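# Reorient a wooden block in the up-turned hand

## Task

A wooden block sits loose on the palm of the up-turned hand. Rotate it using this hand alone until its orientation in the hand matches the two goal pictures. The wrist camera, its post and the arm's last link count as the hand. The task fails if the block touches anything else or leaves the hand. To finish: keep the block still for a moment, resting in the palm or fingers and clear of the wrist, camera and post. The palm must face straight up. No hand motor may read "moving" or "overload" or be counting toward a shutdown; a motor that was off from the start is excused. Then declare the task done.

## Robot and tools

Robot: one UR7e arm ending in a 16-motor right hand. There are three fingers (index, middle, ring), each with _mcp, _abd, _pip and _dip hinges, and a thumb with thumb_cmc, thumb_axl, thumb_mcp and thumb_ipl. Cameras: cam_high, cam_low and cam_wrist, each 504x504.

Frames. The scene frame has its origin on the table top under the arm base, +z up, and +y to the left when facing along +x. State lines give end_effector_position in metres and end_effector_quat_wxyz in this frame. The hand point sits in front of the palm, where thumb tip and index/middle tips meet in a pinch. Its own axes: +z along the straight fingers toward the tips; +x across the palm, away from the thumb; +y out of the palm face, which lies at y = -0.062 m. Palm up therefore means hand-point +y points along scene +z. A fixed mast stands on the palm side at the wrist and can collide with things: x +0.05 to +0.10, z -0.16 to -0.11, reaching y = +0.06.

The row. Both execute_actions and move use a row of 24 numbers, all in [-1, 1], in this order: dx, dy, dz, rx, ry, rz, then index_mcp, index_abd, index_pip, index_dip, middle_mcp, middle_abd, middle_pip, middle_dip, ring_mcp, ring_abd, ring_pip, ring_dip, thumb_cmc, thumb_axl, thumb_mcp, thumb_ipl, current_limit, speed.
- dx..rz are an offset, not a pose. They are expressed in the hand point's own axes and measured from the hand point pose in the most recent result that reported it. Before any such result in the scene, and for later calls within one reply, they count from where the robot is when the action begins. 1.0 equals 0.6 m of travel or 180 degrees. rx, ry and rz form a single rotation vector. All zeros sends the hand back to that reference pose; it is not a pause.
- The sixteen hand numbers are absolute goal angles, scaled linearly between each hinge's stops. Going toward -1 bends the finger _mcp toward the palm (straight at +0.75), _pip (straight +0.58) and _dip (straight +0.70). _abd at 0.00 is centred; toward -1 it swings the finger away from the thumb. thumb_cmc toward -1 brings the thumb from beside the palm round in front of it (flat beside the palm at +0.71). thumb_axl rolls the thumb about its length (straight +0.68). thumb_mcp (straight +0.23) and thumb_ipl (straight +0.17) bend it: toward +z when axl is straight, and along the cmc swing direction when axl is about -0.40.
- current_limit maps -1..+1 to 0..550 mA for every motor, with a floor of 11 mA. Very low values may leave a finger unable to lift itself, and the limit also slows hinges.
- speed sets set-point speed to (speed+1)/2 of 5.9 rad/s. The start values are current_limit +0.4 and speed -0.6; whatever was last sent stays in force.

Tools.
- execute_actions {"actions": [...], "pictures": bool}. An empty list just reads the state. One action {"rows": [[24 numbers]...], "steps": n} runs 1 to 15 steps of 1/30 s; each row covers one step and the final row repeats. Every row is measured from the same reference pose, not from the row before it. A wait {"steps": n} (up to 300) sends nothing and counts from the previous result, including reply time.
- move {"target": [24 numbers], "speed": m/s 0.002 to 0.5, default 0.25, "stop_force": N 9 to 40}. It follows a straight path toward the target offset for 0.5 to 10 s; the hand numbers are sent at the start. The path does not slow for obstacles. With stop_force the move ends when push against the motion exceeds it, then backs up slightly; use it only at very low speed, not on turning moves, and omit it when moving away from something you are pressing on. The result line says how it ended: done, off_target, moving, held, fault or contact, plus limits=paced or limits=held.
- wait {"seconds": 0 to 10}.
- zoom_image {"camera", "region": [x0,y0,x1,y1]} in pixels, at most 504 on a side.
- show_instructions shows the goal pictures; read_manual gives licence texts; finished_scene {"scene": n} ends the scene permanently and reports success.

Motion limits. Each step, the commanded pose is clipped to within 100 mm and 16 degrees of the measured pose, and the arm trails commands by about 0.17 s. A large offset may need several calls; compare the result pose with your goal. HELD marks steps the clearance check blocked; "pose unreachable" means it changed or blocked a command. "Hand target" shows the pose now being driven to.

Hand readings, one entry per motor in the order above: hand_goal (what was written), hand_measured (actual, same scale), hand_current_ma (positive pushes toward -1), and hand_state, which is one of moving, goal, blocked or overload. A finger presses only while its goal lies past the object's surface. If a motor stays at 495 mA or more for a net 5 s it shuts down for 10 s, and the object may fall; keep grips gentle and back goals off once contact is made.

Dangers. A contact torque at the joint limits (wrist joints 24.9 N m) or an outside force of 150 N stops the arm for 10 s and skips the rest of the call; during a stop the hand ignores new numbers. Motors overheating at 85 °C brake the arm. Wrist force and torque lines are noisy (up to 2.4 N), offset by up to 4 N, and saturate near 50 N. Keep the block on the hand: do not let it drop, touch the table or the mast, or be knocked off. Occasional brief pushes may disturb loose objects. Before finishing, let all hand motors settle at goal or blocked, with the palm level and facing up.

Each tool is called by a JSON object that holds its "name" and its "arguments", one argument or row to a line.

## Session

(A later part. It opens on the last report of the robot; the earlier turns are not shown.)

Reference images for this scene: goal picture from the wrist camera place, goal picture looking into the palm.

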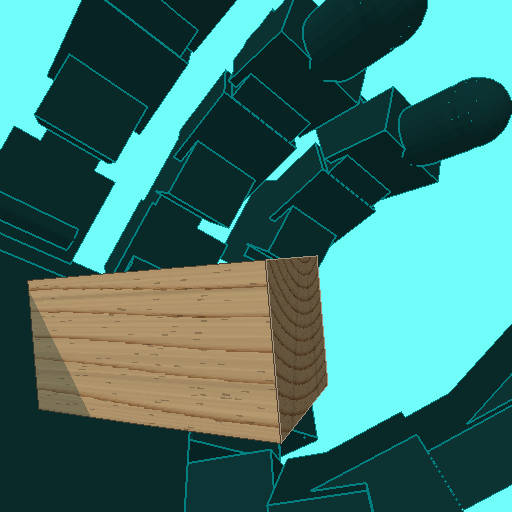

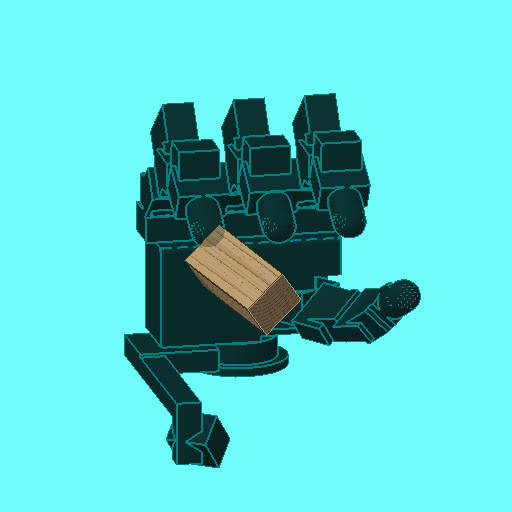

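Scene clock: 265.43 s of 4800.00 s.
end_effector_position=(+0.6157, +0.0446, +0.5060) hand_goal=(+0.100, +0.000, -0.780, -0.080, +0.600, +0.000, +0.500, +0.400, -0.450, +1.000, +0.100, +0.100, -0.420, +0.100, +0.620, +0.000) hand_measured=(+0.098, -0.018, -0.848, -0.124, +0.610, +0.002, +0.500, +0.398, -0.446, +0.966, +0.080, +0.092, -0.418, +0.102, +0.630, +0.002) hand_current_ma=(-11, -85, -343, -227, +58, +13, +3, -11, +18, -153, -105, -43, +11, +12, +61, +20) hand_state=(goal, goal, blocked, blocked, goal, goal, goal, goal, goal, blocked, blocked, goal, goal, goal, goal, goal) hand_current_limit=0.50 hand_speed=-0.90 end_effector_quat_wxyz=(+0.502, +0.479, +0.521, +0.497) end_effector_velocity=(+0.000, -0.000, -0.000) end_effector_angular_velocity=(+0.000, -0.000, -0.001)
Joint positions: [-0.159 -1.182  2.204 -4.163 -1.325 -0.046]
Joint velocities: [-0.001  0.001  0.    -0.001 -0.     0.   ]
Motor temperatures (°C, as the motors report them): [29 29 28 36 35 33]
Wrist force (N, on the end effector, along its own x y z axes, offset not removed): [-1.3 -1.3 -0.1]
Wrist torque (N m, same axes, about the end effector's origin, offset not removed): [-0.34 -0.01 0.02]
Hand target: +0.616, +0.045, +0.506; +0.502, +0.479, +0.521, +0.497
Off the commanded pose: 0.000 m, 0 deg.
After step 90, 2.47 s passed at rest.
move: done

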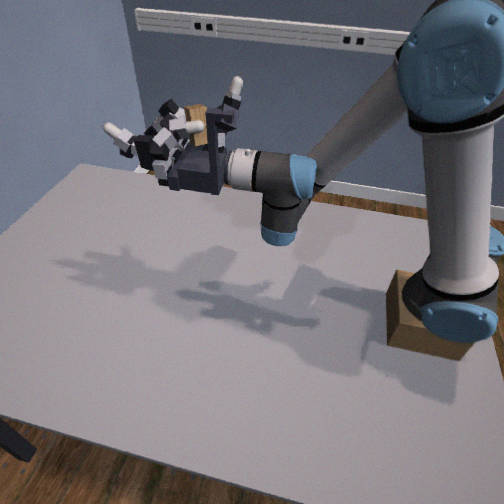

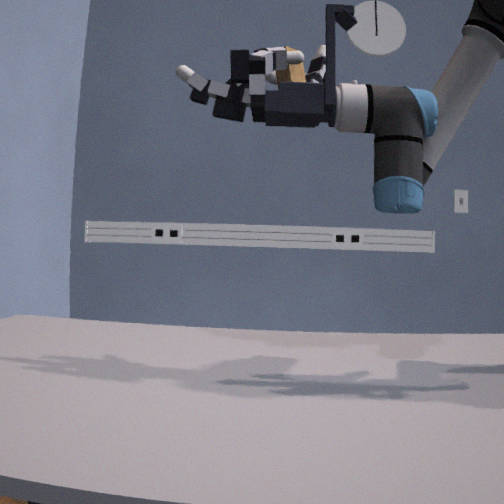

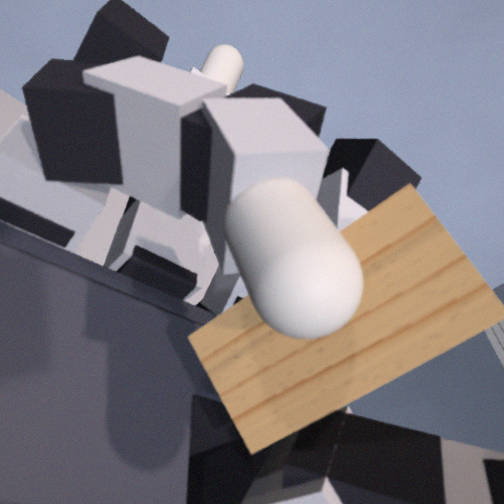

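{"name": "move", "arguments": {
  "target": [0,0,0,0,0,0,0.1,0,-0.82,-0.1,0.7,0,0.5,0.4,-0.4,0.9,-0.05,-0.2,-0.42,0.1,0.62,0.0,0.5,-0.85]
}}

{"name": "move", "arguments": {
  "target": [0,0,0,0,0,0,0.1,0,-0.82,-0.1,0.8,0,0.5,0.4,0.1,0.9,-0.05,-0.2,-0.42,0.1,0.62,0.0,0.5,-0.7]
}}

{"name": "move", "arguments": {
  "target": [0,0,0,0,0,0,0.1,0,-0.82,-0.1,0.8,0,0.5,0.4,-0.1,1,0.3,-0.1,-0.42,0.1,0.62,0.0,0.5,-0.7]
}}

{"name": "zoom_image", "arguments": {
  "camera": "cam_low",
  "region": [200,0,380,150]
}}

Scene clock: 276.73 s of 4800.00 s.
end_effector_position=(+0.6157, +0.0446, +0.5060) hand_goal=(+0.100, +0.000, -0.820, -0.100, +0.700, +0.000, +0.500, +0.400, -0.400, +0.900, -0.050, -0.200, -0.420, +0.100, +0.620, +0.000) hand_measured=(+0.102, -0.004, -0.828, -0.104, +0.710, +0.002, +0.500, +0.398, -0.402, +0.912, -0.048, -0.198, -0.418, +0.102, +0.630, +0.002) hand_current_ma=(+10, -15, -41, -21, +58, +12, +4, -11, -12, +50, +8, +12, +12, +12, +60, +20) hand_state=(goal, goal, goal, goal, goal, goal, goal, goal, goal, goal, goal, goal, goal, goal, goal, goal) hand_current_limit=0.50 hand_speed=-0.85 end_effector_quat_wxyz=(+0.502, +0.479, +0.521, +0.497) end_effector_velocity=(-0.000, +0.001, -0.000) end_effector_angular_velocity=(+0.000, -0.000, +0.001)
Joint positions: [-0.159 -1.182  2.204 -4.163 -1.325 -0.046]
Joint velocities: [ 0.001  0.     0.001 -0.001  0.     0.   ]
Motor temperatures (°C, as the motors report them): [29 29 28 36 35 33]
Wrist force (N, on the end effector, along its own x y z axes, offset not removed): [-1.4 -1.5 -1.5]
Wrist torque (N m, same axes, about the end effector's origin, offset not removed): [-0.32 0.05 0.04]
Hand target: +0.616, +0.045, +0.506; +0.502, +0.479, +0.521, +0.497
Off the commanded pose: 0.000 m, 0 deg.
After step 90, 7.23 s passed at rest.
move: done

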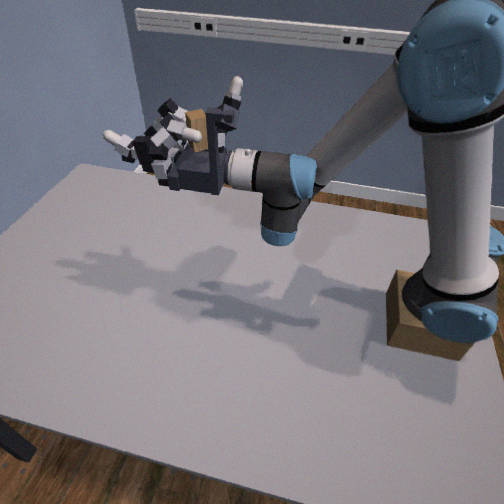

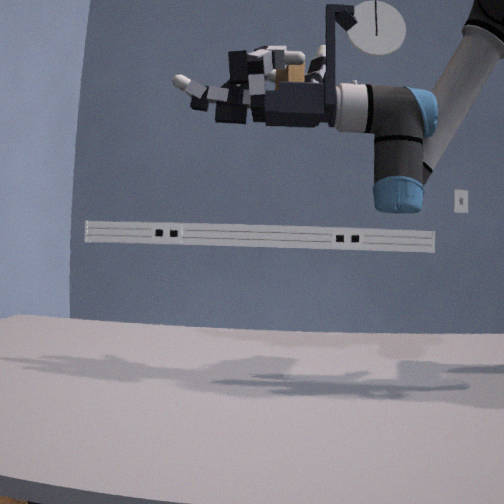

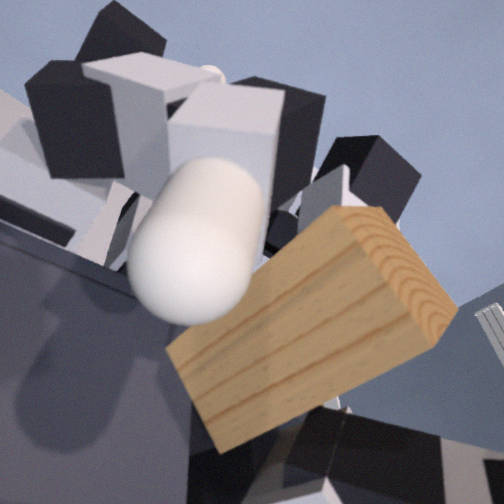

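Scene clock: 277.73 s of 4800.00 s.
end_effector_position=(+0.6157, +0.0446, +0.5060) hand_goal=(+0.100, +0.000, -0.820, -0.100, +0.800, +0.000, +0.500, +0.400, +0.100, +0.900, -0.050, -0.200, -0.420, +0.100, +0.620, +0.000) hand_measured=(+0.102, -0.004, -0.828, -0.104, +0.810, +0.002, +0.500, +0.398, +0.104, +0.910, -0.048, -0.198, -0.418, +0.102, +0.630, +0.002) hand_current_ma=(+10, -15, -41, -21, +58, +12, +5, -11, +17, +41, +8, +12, +12, +12, +60, +20) hand_state=(goal, goal, goal, goal, goal, goal, goal, goal, goal, goal, goal, goal, goal, goal, goal, goal) hand_current_limit=0.50 hand_speed=-0.70 end_effector_quat_wxyz=(+0.502, +0.479, +0.521, +0.497) end_effector_velocity=(+0.000, -0.000, -0.000) end_effector_angular_velocity=(+0.000, +0.001, -0.001)
Joint positions: [-0.159 -1.182  2.204 -4.163 -1.325 -0.046]
Joint velocities: [-0.001 -0.     0.     0.002  0.     0.   ]
Motor temperatures (°C, as the motors report them): [29 29 28 36 35 33]
Wrist force (N, on the end effector, along its own x y z axes, offset not removed): [-0.2 -0.7 0.0]
Wrist torque (N m, same axes, about the end effector's origin, offset not removed): [-0.20 -0.12 0.10]
Hand target: +0.616, +0.045, +0.506; +0.502, +0.479, +0.521, +0.497
Off the commanded pose: 0.000 m, 0 deg.
move: done

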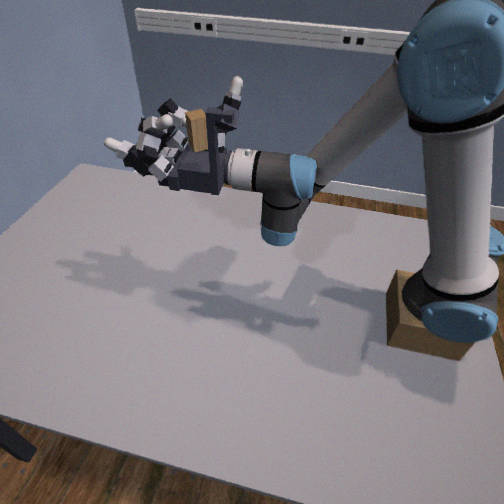

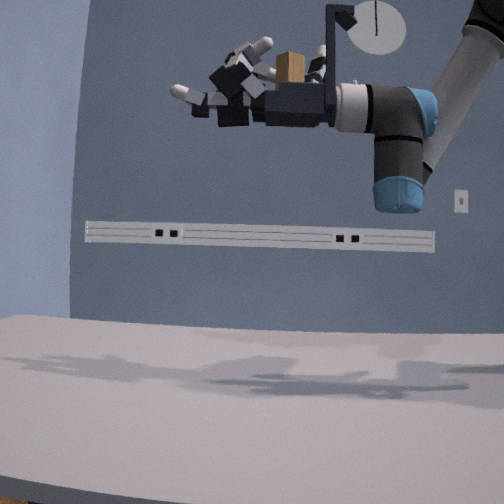

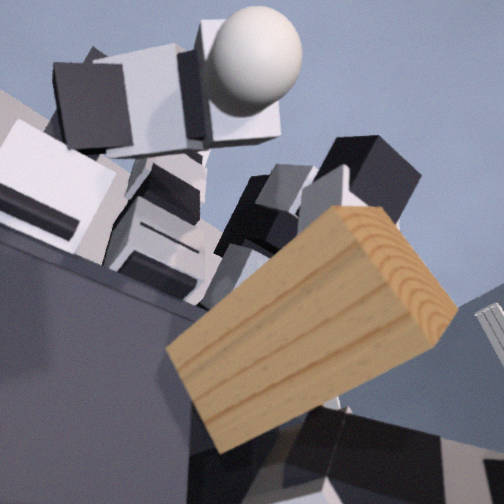

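Scene clock: 278.50 s of 4800.00 s.
end_effector_position=(+0.6157, +0.0446, +0.5060) hand_goal=(+0.100, +0.000, -0.820, -0.100, +0.800, +0.000, +0.500, +0.400, -0.100, +1.000, +0.300, -0.100, -0.420, +0.100, +0.620, +0.000) hand_measured=(+0.102, -0.004, -0.828, -0.104, +0.810, +0.002, +0.500, +0.398, -0.088, +1.000, +0.298, -0.104, -0.418, +0.102, +0.630, +0.002) hand_current_ma=(+10, -15, -41, -21, +58, +12, +5, -11, +61, -1, -10, -16, +12, +12, +60, +20) hand_state=(goal, goal, goal, goal, goal, goal, goal, goal, goal, goal, goal, goal, goal, goal, goal, goal) hand_current_limit=0.50 hand_speed=-0.70 end_effector_quat_wxyz=(+0.502, +0.479, +0.521, +0.497) end_effector_velocity=(-0.000, -0.000, -0.000) end_effector_angular_velocity=(-0.000, +0.001, -0.000)
Joint positions: [-0.159 -1.182  2.204 -4.163 -1.325 -0.046]
Joint velocities: [-0.001 -0.     0.001  0.001  0.    -0.   ]
Motor temperatures (°C, as the motors report them): [29 29 28 36 35 33]
Wrist force (N, on the end effector, along its own x y z axes, offset not removed): [-2.9 0.0 0.3]
Wrist torque (N m, same axes, about the end effector's origin, offset not removed): [-0.14 0.22 -0.12]
Hand target: +0.616, +0.045, +0.506; +0.502, +0.479, +0.521, +0.497
Off the commanded pose: 0.000 m, 0 deg.
move: done

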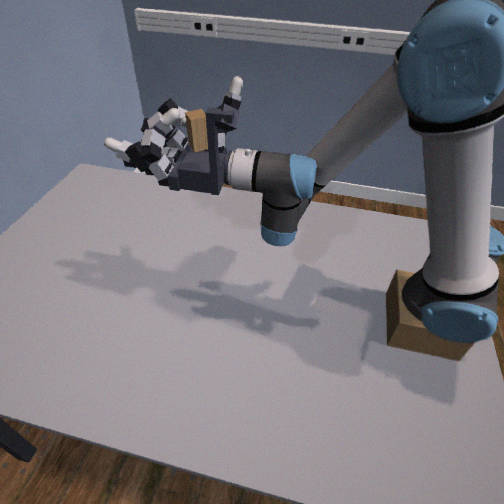

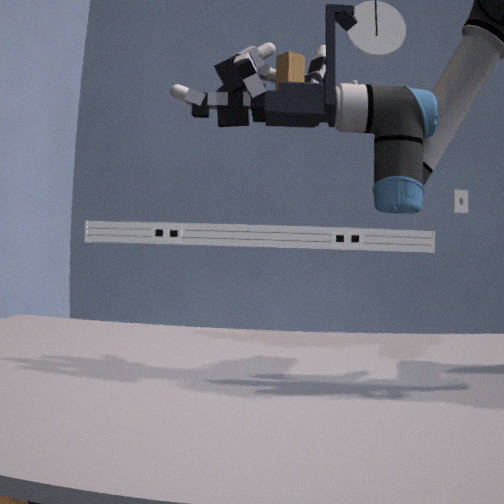

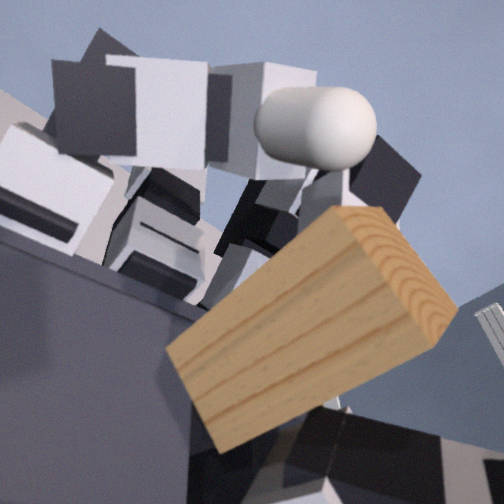

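Region (200, 0, 380, 150) of cam_low's 504x504 image, scaled by 2.800, with more detail than that image has.

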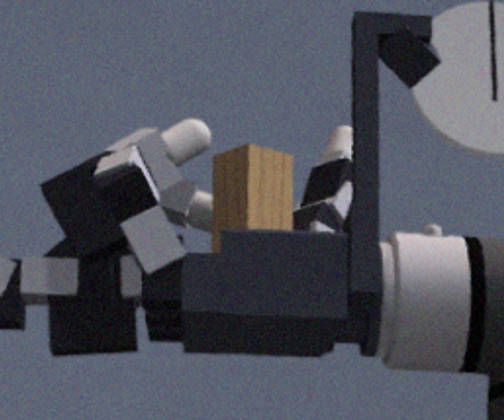

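{"name": "move", "arguments": {
  "target": [0,0,0,0,0,0,0.12,-0.2,-0.95,-0.2,0.8,0,0.5,0.4,-0.42,1,0.58,0.1,-0.42,0.1,0.62,0.0,0.5,-0.8]
}}

{"name": "move", "arguments": {
  "target": [0,0,0,0,0,0,0.12,-0.2,-0.95,-0.2,0.8,0,0.5,0.4,-0.65,1,0.58,0.15,-0.42,0.1,0.62,0.0,0.5,-0.9]
}}

{"name": "zoom_image", "arguments": {
  "camera": "cam_low",
  "region": [200,0,380,150]
}}

Scene clock: 290.73 s of 4800.00 s.
end_effector_position=(+0.6157, +0.0446, +0.5060) hand_goal=(+0.120, -0.200, -0.950, -0.200, +0.800, +0.000, +0.500, +0.400, -0.420, +1.000, +0.580, +0.100, -0.420, +0.100, +0.620, +0.000) hand_measured=(+0.122, -0.198, -0.950, -0.198, +0.810, +0.002, +0.500, +0.398, -0.412, +1.000, +0.578, +0.098, -0.418, +0.102, +0.630, +0.002) hand_current_ma=(+10, +13, +1, +12, +58, +12, +5, -11, +41, -1, -10, -13, +12, +12, +60, +20) hand_state=(goal, goal, goal, goal, goal, goal, goal, goal, goal, goal, goal, goal, goal, goal, goal, goal) hand_current_limit=0.50 hand_speed=-0.80 end_effector_quat_wxyz=(+0.502, +0.479, +0.521, +0.497) end_effector_velocity=(-0.000, +0.000, -0.001) end_effector_angular_velocity=(+0.000, +0.002, +0.000)
Joint positions: [-0.159 -1.182  2.204 -4.163 -1.325 -0.046]
Joint velocities: [ 0.     0.     0.002 -0.     0.    -0.   ]
Motor temperatures (°C, as the motors report them): [29 29 28 36 35 33]
Wrist force (N, on the end effector, along its own x y z axes, offset not removed): [-2.0 -0.3 -0.6]
Wrist torque (N m, same axes, about the end effector's origin, offset not removed): [-0.19 0.17 0.03]
Hand target: +0.616, +0.045, +0.506; +0.502, +0.479, +0.521, +0.497
Off the commanded pose: 0.000 m, 0 deg.
After step 90, 8.27 s passed at rest.
move: done

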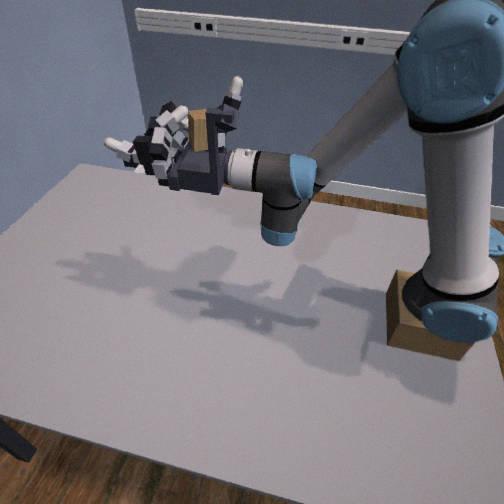

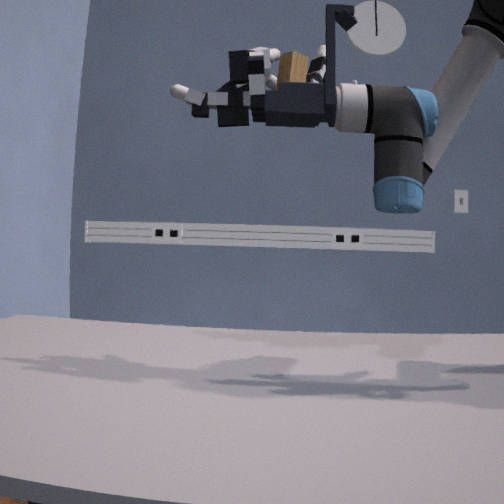

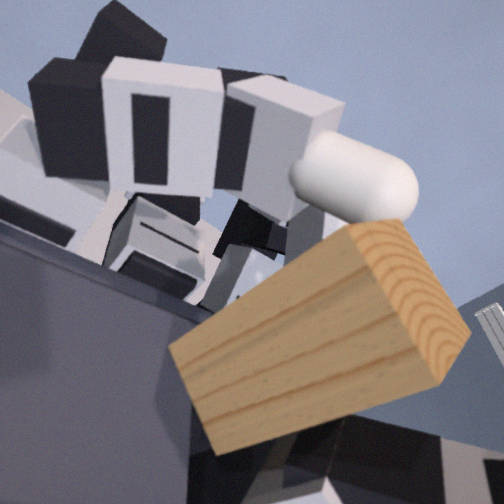

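Scene clock: 292.00 s of 4800.00 s.
end_effector_position=(+0.6157, +0.0446, +0.5060) hand_goal=(+0.120, -0.200, -0.950, -0.200, +0.800, +0.000, +0.500, +0.400, -0.650, +1.000, +0.580, +0.150, -0.420, +0.100, +0.620, +0.000) hand_measured=(+0.122, -0.198, -0.950, -0.198, +0.810, +0.002, +0.500, +0.398, -0.648, +1.000, +0.580, +0.148, -0.418, +0.102, +0.628, +0.002) hand_current_ma=(+10, +13, +1, +12, +58, +12, +5, -11, +11, -1, -3, -9, +16, +9, +58, +20) hand_state=(goal, goal, goal, goal, goal, goal, goal, goal, goal, goal, goal, goal, goal, goal, goal, goal) hand_current_limit=0.50 hand_speed=-0.90 end_effector_quat_wxyz=(+0.502, +0.479, +0.521, +0.497) end_effector_velocity=(-0.000, +0.001, -0.000) end_effector_angular_velocity=(-0.000, +0.000, +0.001)
Joint positions: [-0.159 -1.182  2.204 -4.163 -1.325 -0.046]
Joint velocities: [ 0.001  0.     0.    -0.    -0.    -0.   ]
Motor temperatures (°C, as the motors report them): [29 29 28 36 35 33]
Wrist force (N, on the end effector, along its own x y z axes, offset not removed): [-1.3 -0.9 0.0]
Wrist torque (N m, same axes, about the end effector's origin, offset not removed): [-0.28 -0.07 0.06]
Hand target: +0.616, +0.045, +0.506; +0.502, +0.479, +0.521, +0.497
Off the commanded pose: 0.000 m, 0 deg.
move: done

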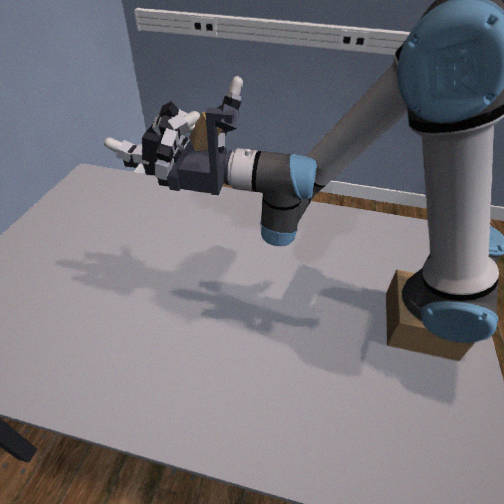

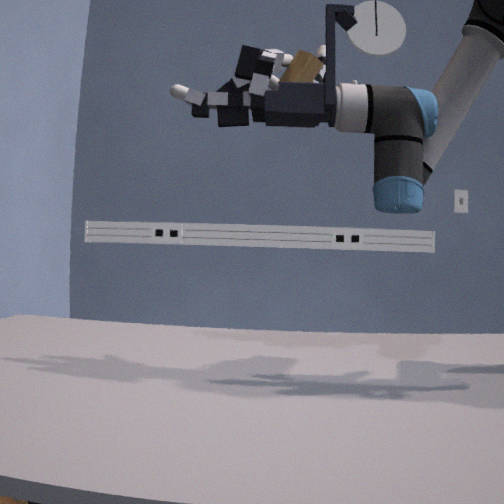

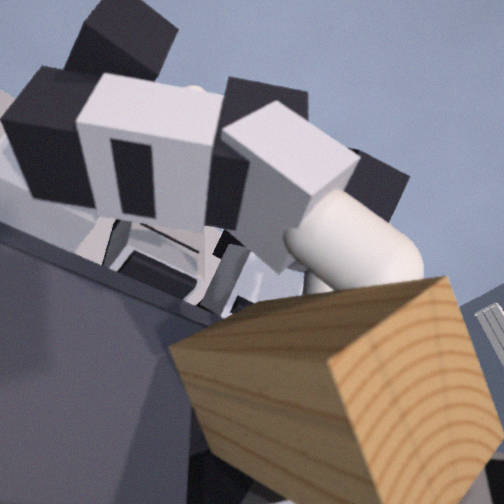

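Region (200, 0, 380, 150) of cam_low's 504x504 image, scaled by 2.800, with more detail than that image has.

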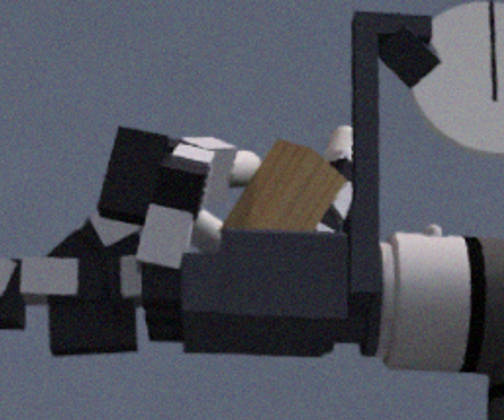

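{"name": "move", "arguments": {
  "target": [0,0,0,0,0,0,0.12,-0.2,-0.95,-0.2,0.8,0,0.5,0.4,-0.2,0.5,0.4,0.1,-0.42,0.1,0.62,0.0,0.5,-0.6]
}}

{"name": "move", "arguments": {
  "target": [0,0,0,0,0,0,0.12,-0.2,-0.95,-0.2,0.8,0,0.5,0.4,-0.3,0.5,-0.3,0,-0.42,0.1,0.62,0.0,0.5,-0.6]
}}

{"name": "move", "arguments": {
  "target": [0,0,0,0,0,0,0.12,-0.2,-0.95,-0.2,0.8,0,0.5,0.4,-0.5,0.9,-0.3,0.1,-0.42,0.1,0.62,0.0,0.5,-0.75]
}}

{"name": "move", "arguments": {
  "target": [0,0,0,0,0,0,0.12,-0.2,-0.95,-0.2,0.8,0,0.5,0.4,-0.6,1,0,0.25,-0.42,0.1,0.62,0.0,0.5,-0.88]
}}

{"name": "zoom_image", "arguments": {
  "camera": "cam_low",
  "region": [200,0,380,150]
}}

Scene clock: 302.67 s of 4800.00 s.
end_effector_position=(+0.6157, +0.0446, +0.5060) hand_goal=(+0.120, -0.200, -0.950, -0.200, +0.800, +0.000, +0.500, +0.400, -0.200, +0.500, +0.400, +0.100, -0.420, +0.100, +0.620, +0.000) hand_measured=(+0.122, -0.198, -0.950, -0.198, +0.812, +0.002, +0.500, +0.398, -0.198, +0.510, +0.402, +0.102, -0.418, +0.102, +0.628, +0.002) hand_current_ma=(+11, +13, +0, +12, +60, +12, +5, -11, +9, +40, +13, +12, +16, +9, +58, +20) hand_state=(goal, goal, goal, goal, goal, goal, goal, goal, goal, goal, goal, goal, goal, goal, goal, goal) hand_current_limit=0.50 hand_speed=-0.60 end_effector_quat_wxyz=(+0.502, +0.479, +0.521, +0.497) end_effector_velocity=(+0.000, -0.001, -0.000) end_effector_angular_velocity=(-0.001, +0.000, -0.001)
Joint positions: [-0.159 -1.182  2.204 -4.163 -1.325 -0.046]
Joint velocities: [-0.001 -0.    -0.     0.001  0.    -0.001]
Motor temperatures (°C, as the motors report them): [29 29 28 36 35 33]
Wrist force (N, on the end effector, along its own x y z axes, offset not removed): [-2.2 -0.3 0.2]
Wrist torque (N m, same axes, about the end effector's origin, offset not removed): [-0.25 0.05 -0.11]
Hand target: +0.616, +0.045, +0.506; +0.502, +0.479, +0.521, +0.497
Off the commanded pose: 0.000 m, 0 deg.
After step 90, 6.90 s passed at rest.
move: done

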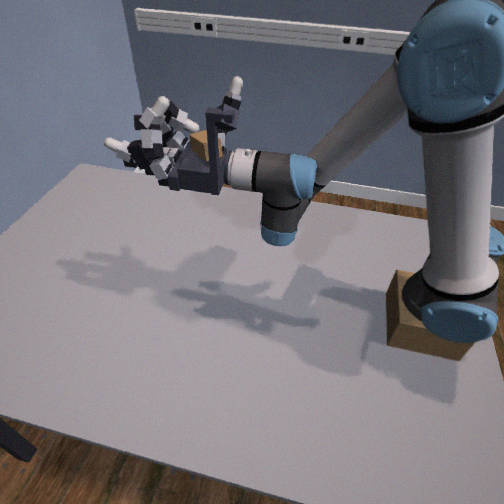

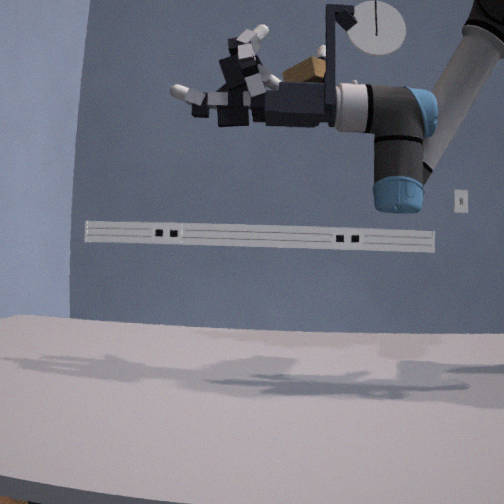

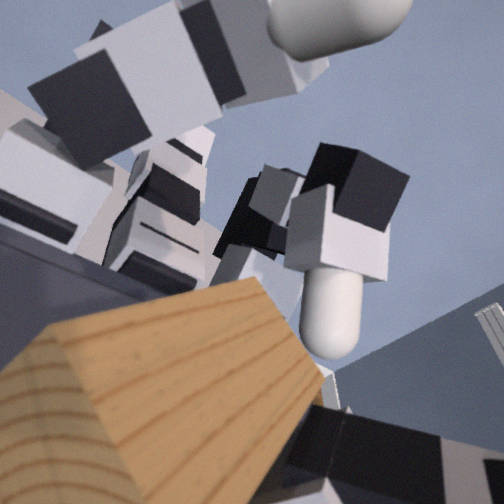

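Scene clock: 303.67 s of 4800.00 s.
end_effector_position=(+0.6157, +0.0446, +0.5060) hand_goal=(+0.120, -0.200, -0.950, -0.200, +0.800, +0.000, +0.500, +0.400, -0.300, +0.500, -0.300, +0.000, -0.420, +0.100, +0.620, +0.000) hand_measured=(+0.122, -0.198, -0.950, -0.198, +0.812, +0.002, +0.500, +0.398, -0.296, +0.508, -0.300, +0.002, -0.418, +0.102, +0.628, +0.002) hand_current_ma=(+11, +13, +0, +12, +60, +12, +5, -11, +22, +33, +4, +11, +16, +9, +58, +20) hand_state=(goal, goal, goal, goal, goal, goal, goal, goal, goal, goal, goal, goal, goal, goal, goal, goal) hand_current_limit=0.50 hand_speed=-0.60 end_effector_quat_wxyz=(+0.502, +0.479, +0.521, +0.497) end_effector_velocity=(+0.000, +0.000, +0.000) end_effector_angular_velocity=(+0.000, -0.000, +0.000)
Joint positions: [-0.159 -1.182  2.204 -4.163 -1.325 -0.046]
Joint velocities: [ 0.     0.001 -0.001 -0.     0.     0.   ]
Motor temperatures (°C, as the motors report them): [29 29 28 36 35 33]
Wrist force (N, on the end effector, along its own x y z axes, offset not removed): [-1.9 0.4 -1.1]
Wrist torque (N m, same axes, about the end effector's origin, offset not removed): [-0.09 0.17 -0.06]
Hand target: +0.616, +0.045, +0.506; +0.502, +0.479, +0.521, +0.497
Off the commanded pose: 0.000 m, 0 deg.
move: done

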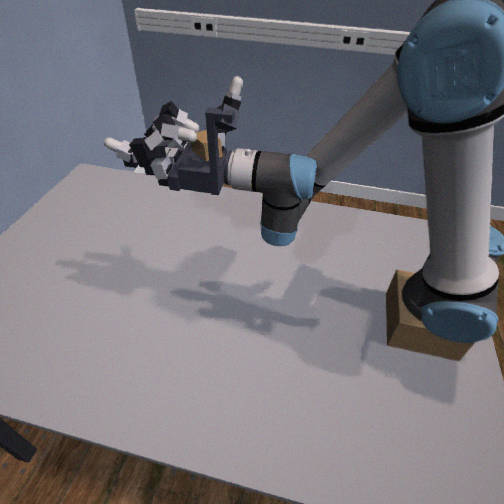

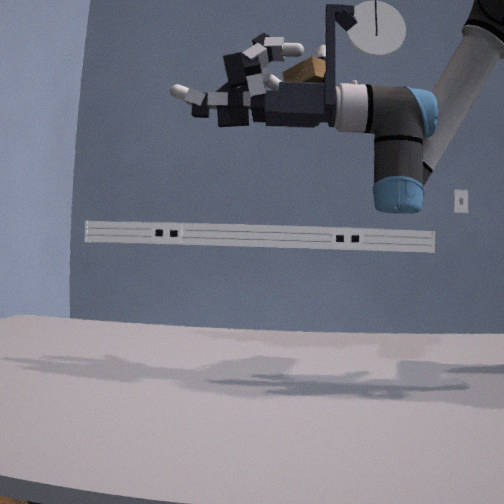

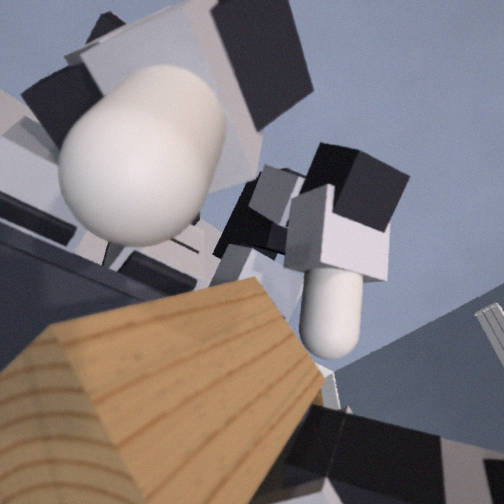

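Scene clock: 304.50 s of 4800.00 s.
end_effector_position=(+0.6157, +0.0446, +0.5060) hand_goal=(+0.120, -0.200, -0.950, -0.200, +0.800, +0.000, +0.500, +0.400, -0.500, +0.900, -0.300, +0.100, -0.420, +0.100, +0.620, +0.000) hand_measured=(+0.122, -0.198, -0.950, -0.198, +0.812, +0.002, +0.500, +0.398, -0.416, +0.836, -0.276, +0.110, -0.416, +0.102, +0.628, +0.002) hand_current_ma=(+11, +13, +0, +12, +60, +12, +5, -11, +413, -283, +126, +51, +26, +9, +58, +20) hand_state=(goal, goal, goal, goal, goal, goal, goal, goal, blocked, blocked, blocked, goal, goal, goal, goal, goal) hand_current_limit=0.50 hand_speed=-0.75 end_effector_quat_wxyz=(+0.502, +0.479, +0.521, +0.497) end_effector_velocity=(+0.000, -0.001, -0.001) end_effector_angular_velocity=(+0.000, +0.002, -0.001)
Joint positions: [-0.159 -1.182  2.204 -4.163 -1.325 -0.046]
Joint velocities: [-0.001  0.     0.001  0.001  0.    -0.   ]
Motor temperatures (°C, as the motors report them): [29 29 28 36 35 33]
Wrist force (N, on the end effector, along its own x y z axes, offset not removed): [-0.1 0.3 -0.4]
Wrist torque (N m, same axes, about the end effector's origin, offset not removed): [-0.10 -0.05 0.19]
Hand target: +0.616, +0.045, +0.506; +0.502, +0.479, +0.521, +0.497
Off the commanded pose: 0.000 m, 0 deg.
move: done

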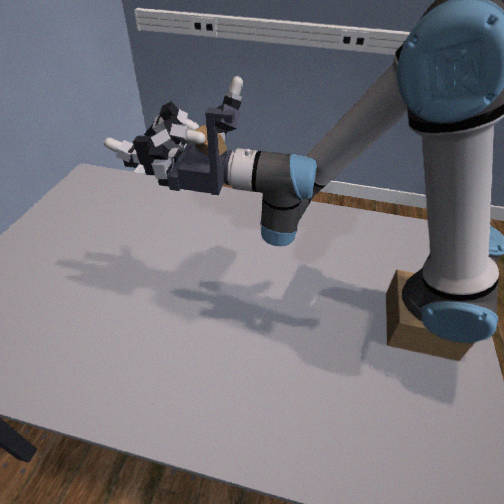

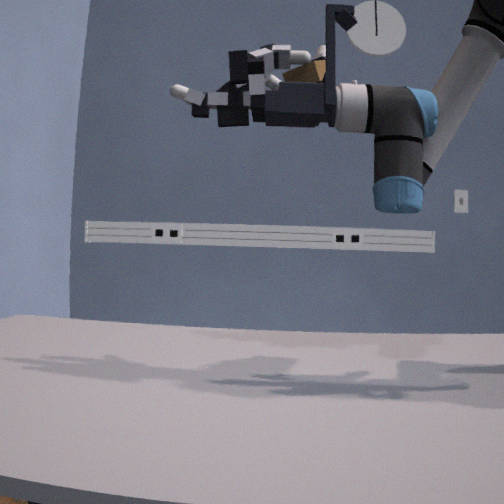

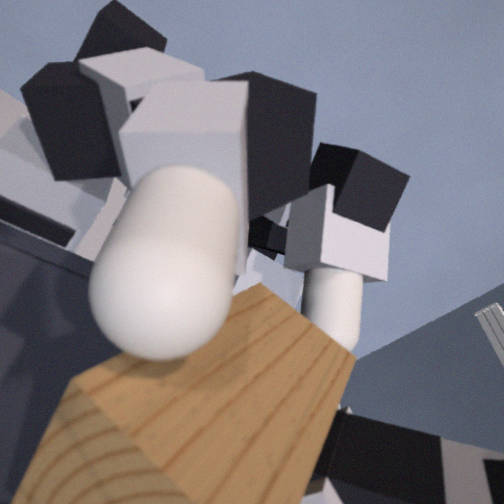

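Scene clock: 305.77 s of 4800.00 s.
end_effector_position=(+0.6157, +0.0446, +0.5060) hand_goal=(+0.120, -0.200, -0.950, -0.200, +0.800, +0.000, +0.500, +0.400, -0.600, +1.000, +0.000, +0.250, -0.420, +0.100, +0.620, +0.000) hand_measured=(+0.122, -0.198, -0.950, -0.198, +0.812, +0.002, +0.500, +0.398, -0.564, +0.974, -0.002, +0.248, -0.400, +0.098, +0.628, +0.002) hand_current_ma=(+12, +13, +0, +12, +60, +12, +5, -11, +196, -112, -14, -12, +107, -9, +58, +20) hand_state=(goal, goal, goal, goal, goal, goal, goal, goal, blocked, blocked, goal, goal, goal, goal, goal, goal) hand_current_limit=0.50 hand_speed=-0.88 end_effector_quat_wxyz=(+0.502, +0.479, +0.521, +0.497) end_effector_velocity=(+0.000, -0.000, -0.000) end_effector_angular_velocity=(+0.000, -0.000, +0.000)
Joint positions: [-0.159 -1.182  2.204 -4.163 -1.325 -0.046]
Joint velocities: [ 0.     0.001 -0.    -0.001  0.     0.   ]
Motor temperatures (°C, as the motors report them): [29 29 28 36 35 33]
Wrist force (N, on the end effector, along its own x y z axes, offset not removed): [-2.1 -1.2 -0.9]
Wrist torque (N m, same axes, about the end effector's origin, offset not removed): [-0.22 0.10 0.04]
Hand target: +0.616, +0.045, +0.506; +0.502, +0.479, +0.521, +0.497
Off the commanded pose: 0.000 m, 0 deg.
move: done

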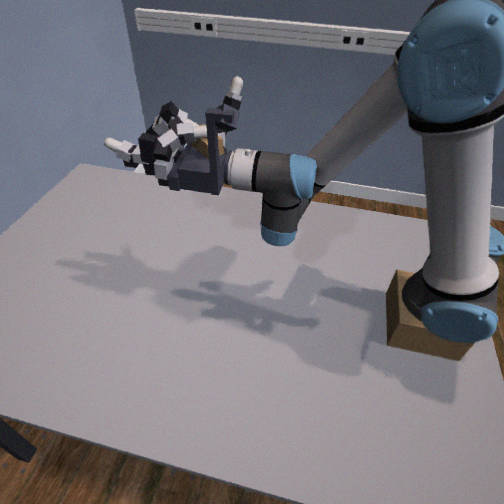

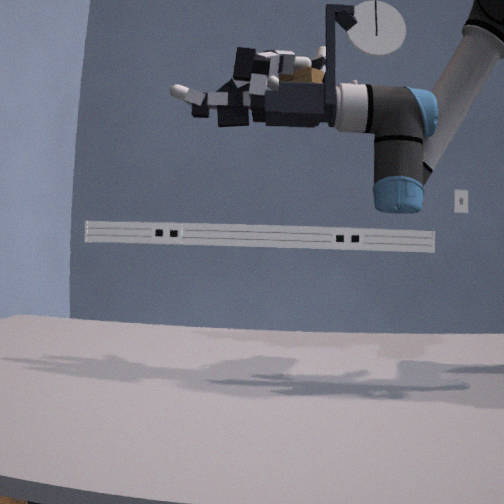

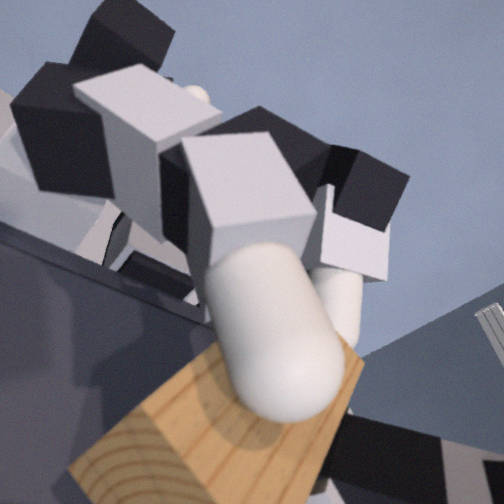

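Region (200, 0, 380, 150) of cam_low's 504x504 image, scaled by 2.800, with more detail than that image has.

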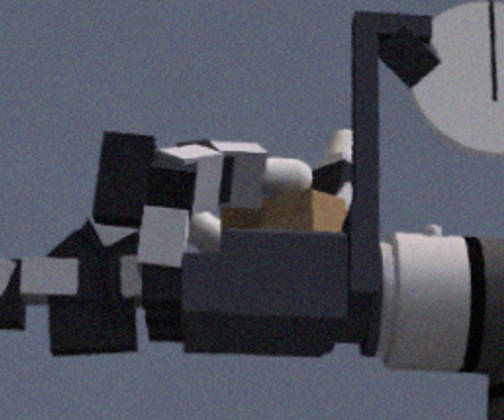

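{"name": "move", "arguments": {
  "target": [0,0,0,0,0,0,-0.02,-0.3,-1,-0.15,0.8,0,0.5,-0.6,0.4,0,-0.1,0.28,-0.3,0.1,0.62,0.0,0.5,-0.6]
}}

{"name": "move", "arguments": {
  "target": [0,0,0,0,0,0,-0.08,0.8,-1,-0.15,0.8,0,0.5,-0.6,0.4,0,-0.1,0.28,-0.3,0.1,0.62,0.0,0.5,-0.75]
}}

Scene clock: 311.60 s of 4800.00 s.
end_effector_position=(+0.6157, +0.0446, +0.5060) hand_goal=(-0.020, -0.300, -1.000, -0.150, +0.800, +0.000, +0.500, -0.600, +0.400, +0.000, -0.100, +0.280, -0.300, +0.100, +0.620, +0.000) hand_measured=(-0.012, -0.298, -1.000, -0.154, +0.812, +0.002, +0.500, -0.598, +0.408, +0.004, -0.098, +0.278, -0.296, +0.098, +0.628, +0.002) hand_current_ma=(+48, +13, +1, -20, +60, +12, +5, +14, +39, +15, +7, -15, +19, -9, +55, +20) hand_state=(goal, goal, goal, goal, goal, goal, goal, goal, goal, goal, goal, goal, goal, goal, goal, goal) hand_current_limit=0.50 hand_speed=-0.60 end_effector_quat_wxyz=(+0.502, +0.479, +0.521, +0.497) end_effector_velocity=(-0.000, +0.000, -0.001) end_effector_angular_velocity=(+0.000, +0.002, +0.001)
Joint positions: [-0.159 -1.182  2.204 -4.163 -1.325 -0.046]
Joint velocities: [ 0.001  0.001  0.001  0.    -0.     0.   ]
Motor temperatures (°C, as the motors report them): [29 29 28 36 35 33]
Wrist force (N, on the end effector, along its own x y z axes, offset not removed): [-2.0 -0.9 -0.9]
Wrist torque (N m, same axes, about the end effector's origin, offset not removed): [-0.07 0.08 -0.03]
Hand target: +0.616, +0.045, +0.506; +0.502, +0.479, +0.521, +0.497
Off the commanded pose: 0.000 m, 0 deg.
After step 90, 1.47 s passed at rest.
move: done

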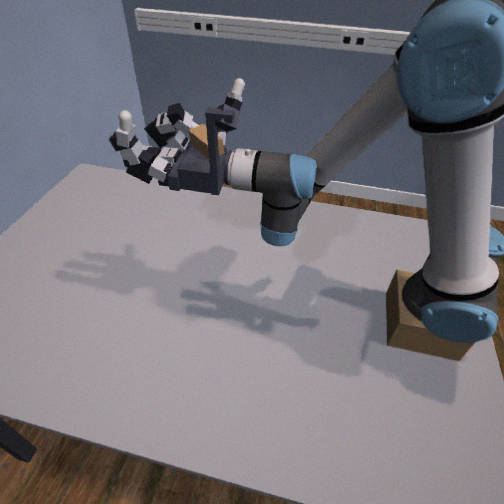

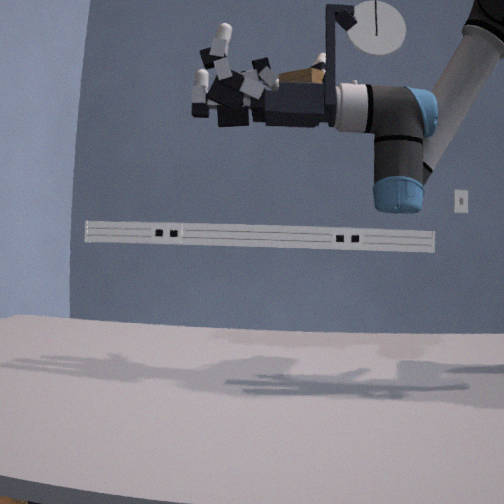

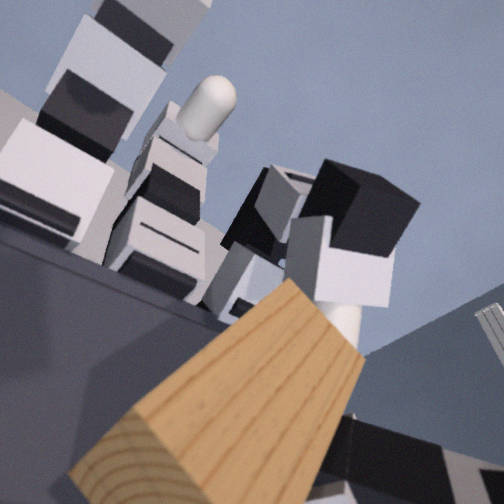

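Scene clock: 313.43 s of 4800.00 s.
end_effector_position=(+0.6157, +0.0446, +0.5060) hand_goal=(-0.080, +0.800, -1.000, -0.150, +0.800, +0.000, +0.500, -0.600, +0.400, +0.000, -0.100, +0.280, -0.300, +0.100, +0.620, +0.000) hand_measured=(-0.072, +0.796, -1.000, -0.154, +0.812, +0.002, +0.500, -0.598, +0.408, +0.004, -0.098, +0.278, -0.296, +0.098, +0.628, +0.002) hand_current_ma=(+40, -21, +1, -15, +60, +12, +5, +14, +39, +15, +7, -15, +19, -9, +55, +20) hand_state=(goal, goal, goal, goal, goal, goal, goal, goal, goal, goal, goal, goal, goal, goal, goal, goal) hand_current_limit=0.50 hand_speed=-0.75 end_effector_quat_wxyz=(+0.502, +0.479, +0.521, +0.497) end_effector_velocity=(+0.000, -0.001, -0.001) end_effector_angular_velocity=(+0.000, +0.001, -0.001)
Joint positions: [-0.159 -1.182  2.204 -4.163 -1.325 -0.046]
Joint velocities: [-0.001  0.001  0.     0.    -0.     0.   ]
Motor temperatures (°C, as the motors report them): [29 29 28 36 35 33]
Wrist force (N, on the end effector, along its own x y z axes, offset not removed): [-3.3 -2.1 -1.2]
Wrist torque (N m, same axes, about the end effector's origin, offset not removed): [-0.33 0.37 -0.13]
Hand target: +0.616, +0.045, +0.506; +0.502, +0.479, +0.521, +0.497
Off the commanded pose: 0.000 m, 0 deg.
move: done

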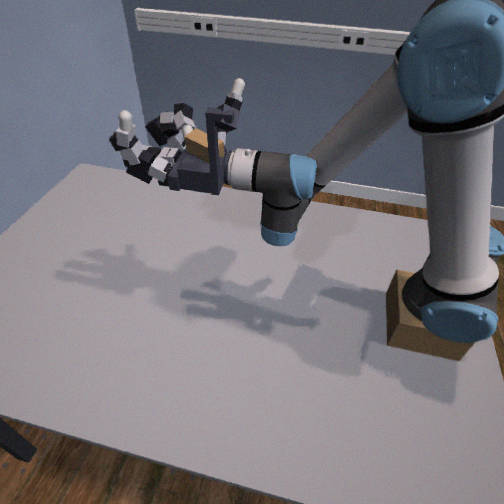

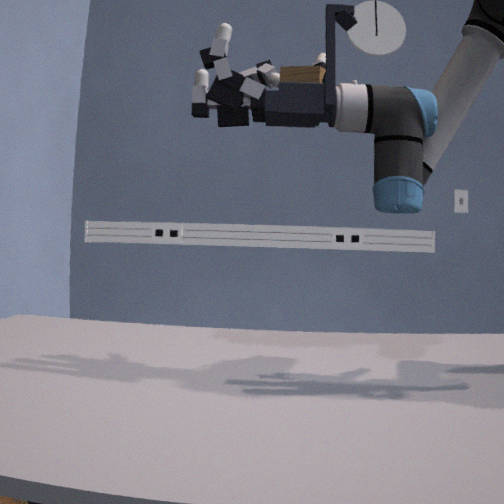

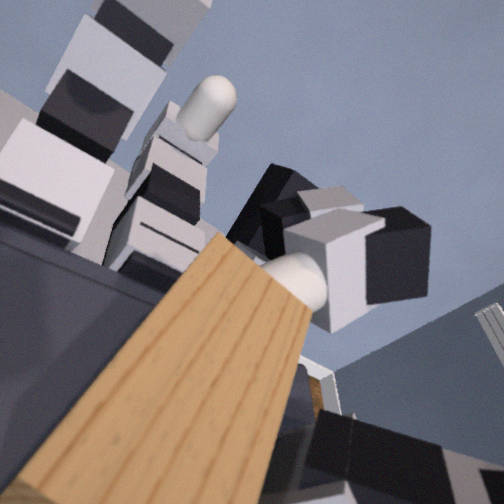

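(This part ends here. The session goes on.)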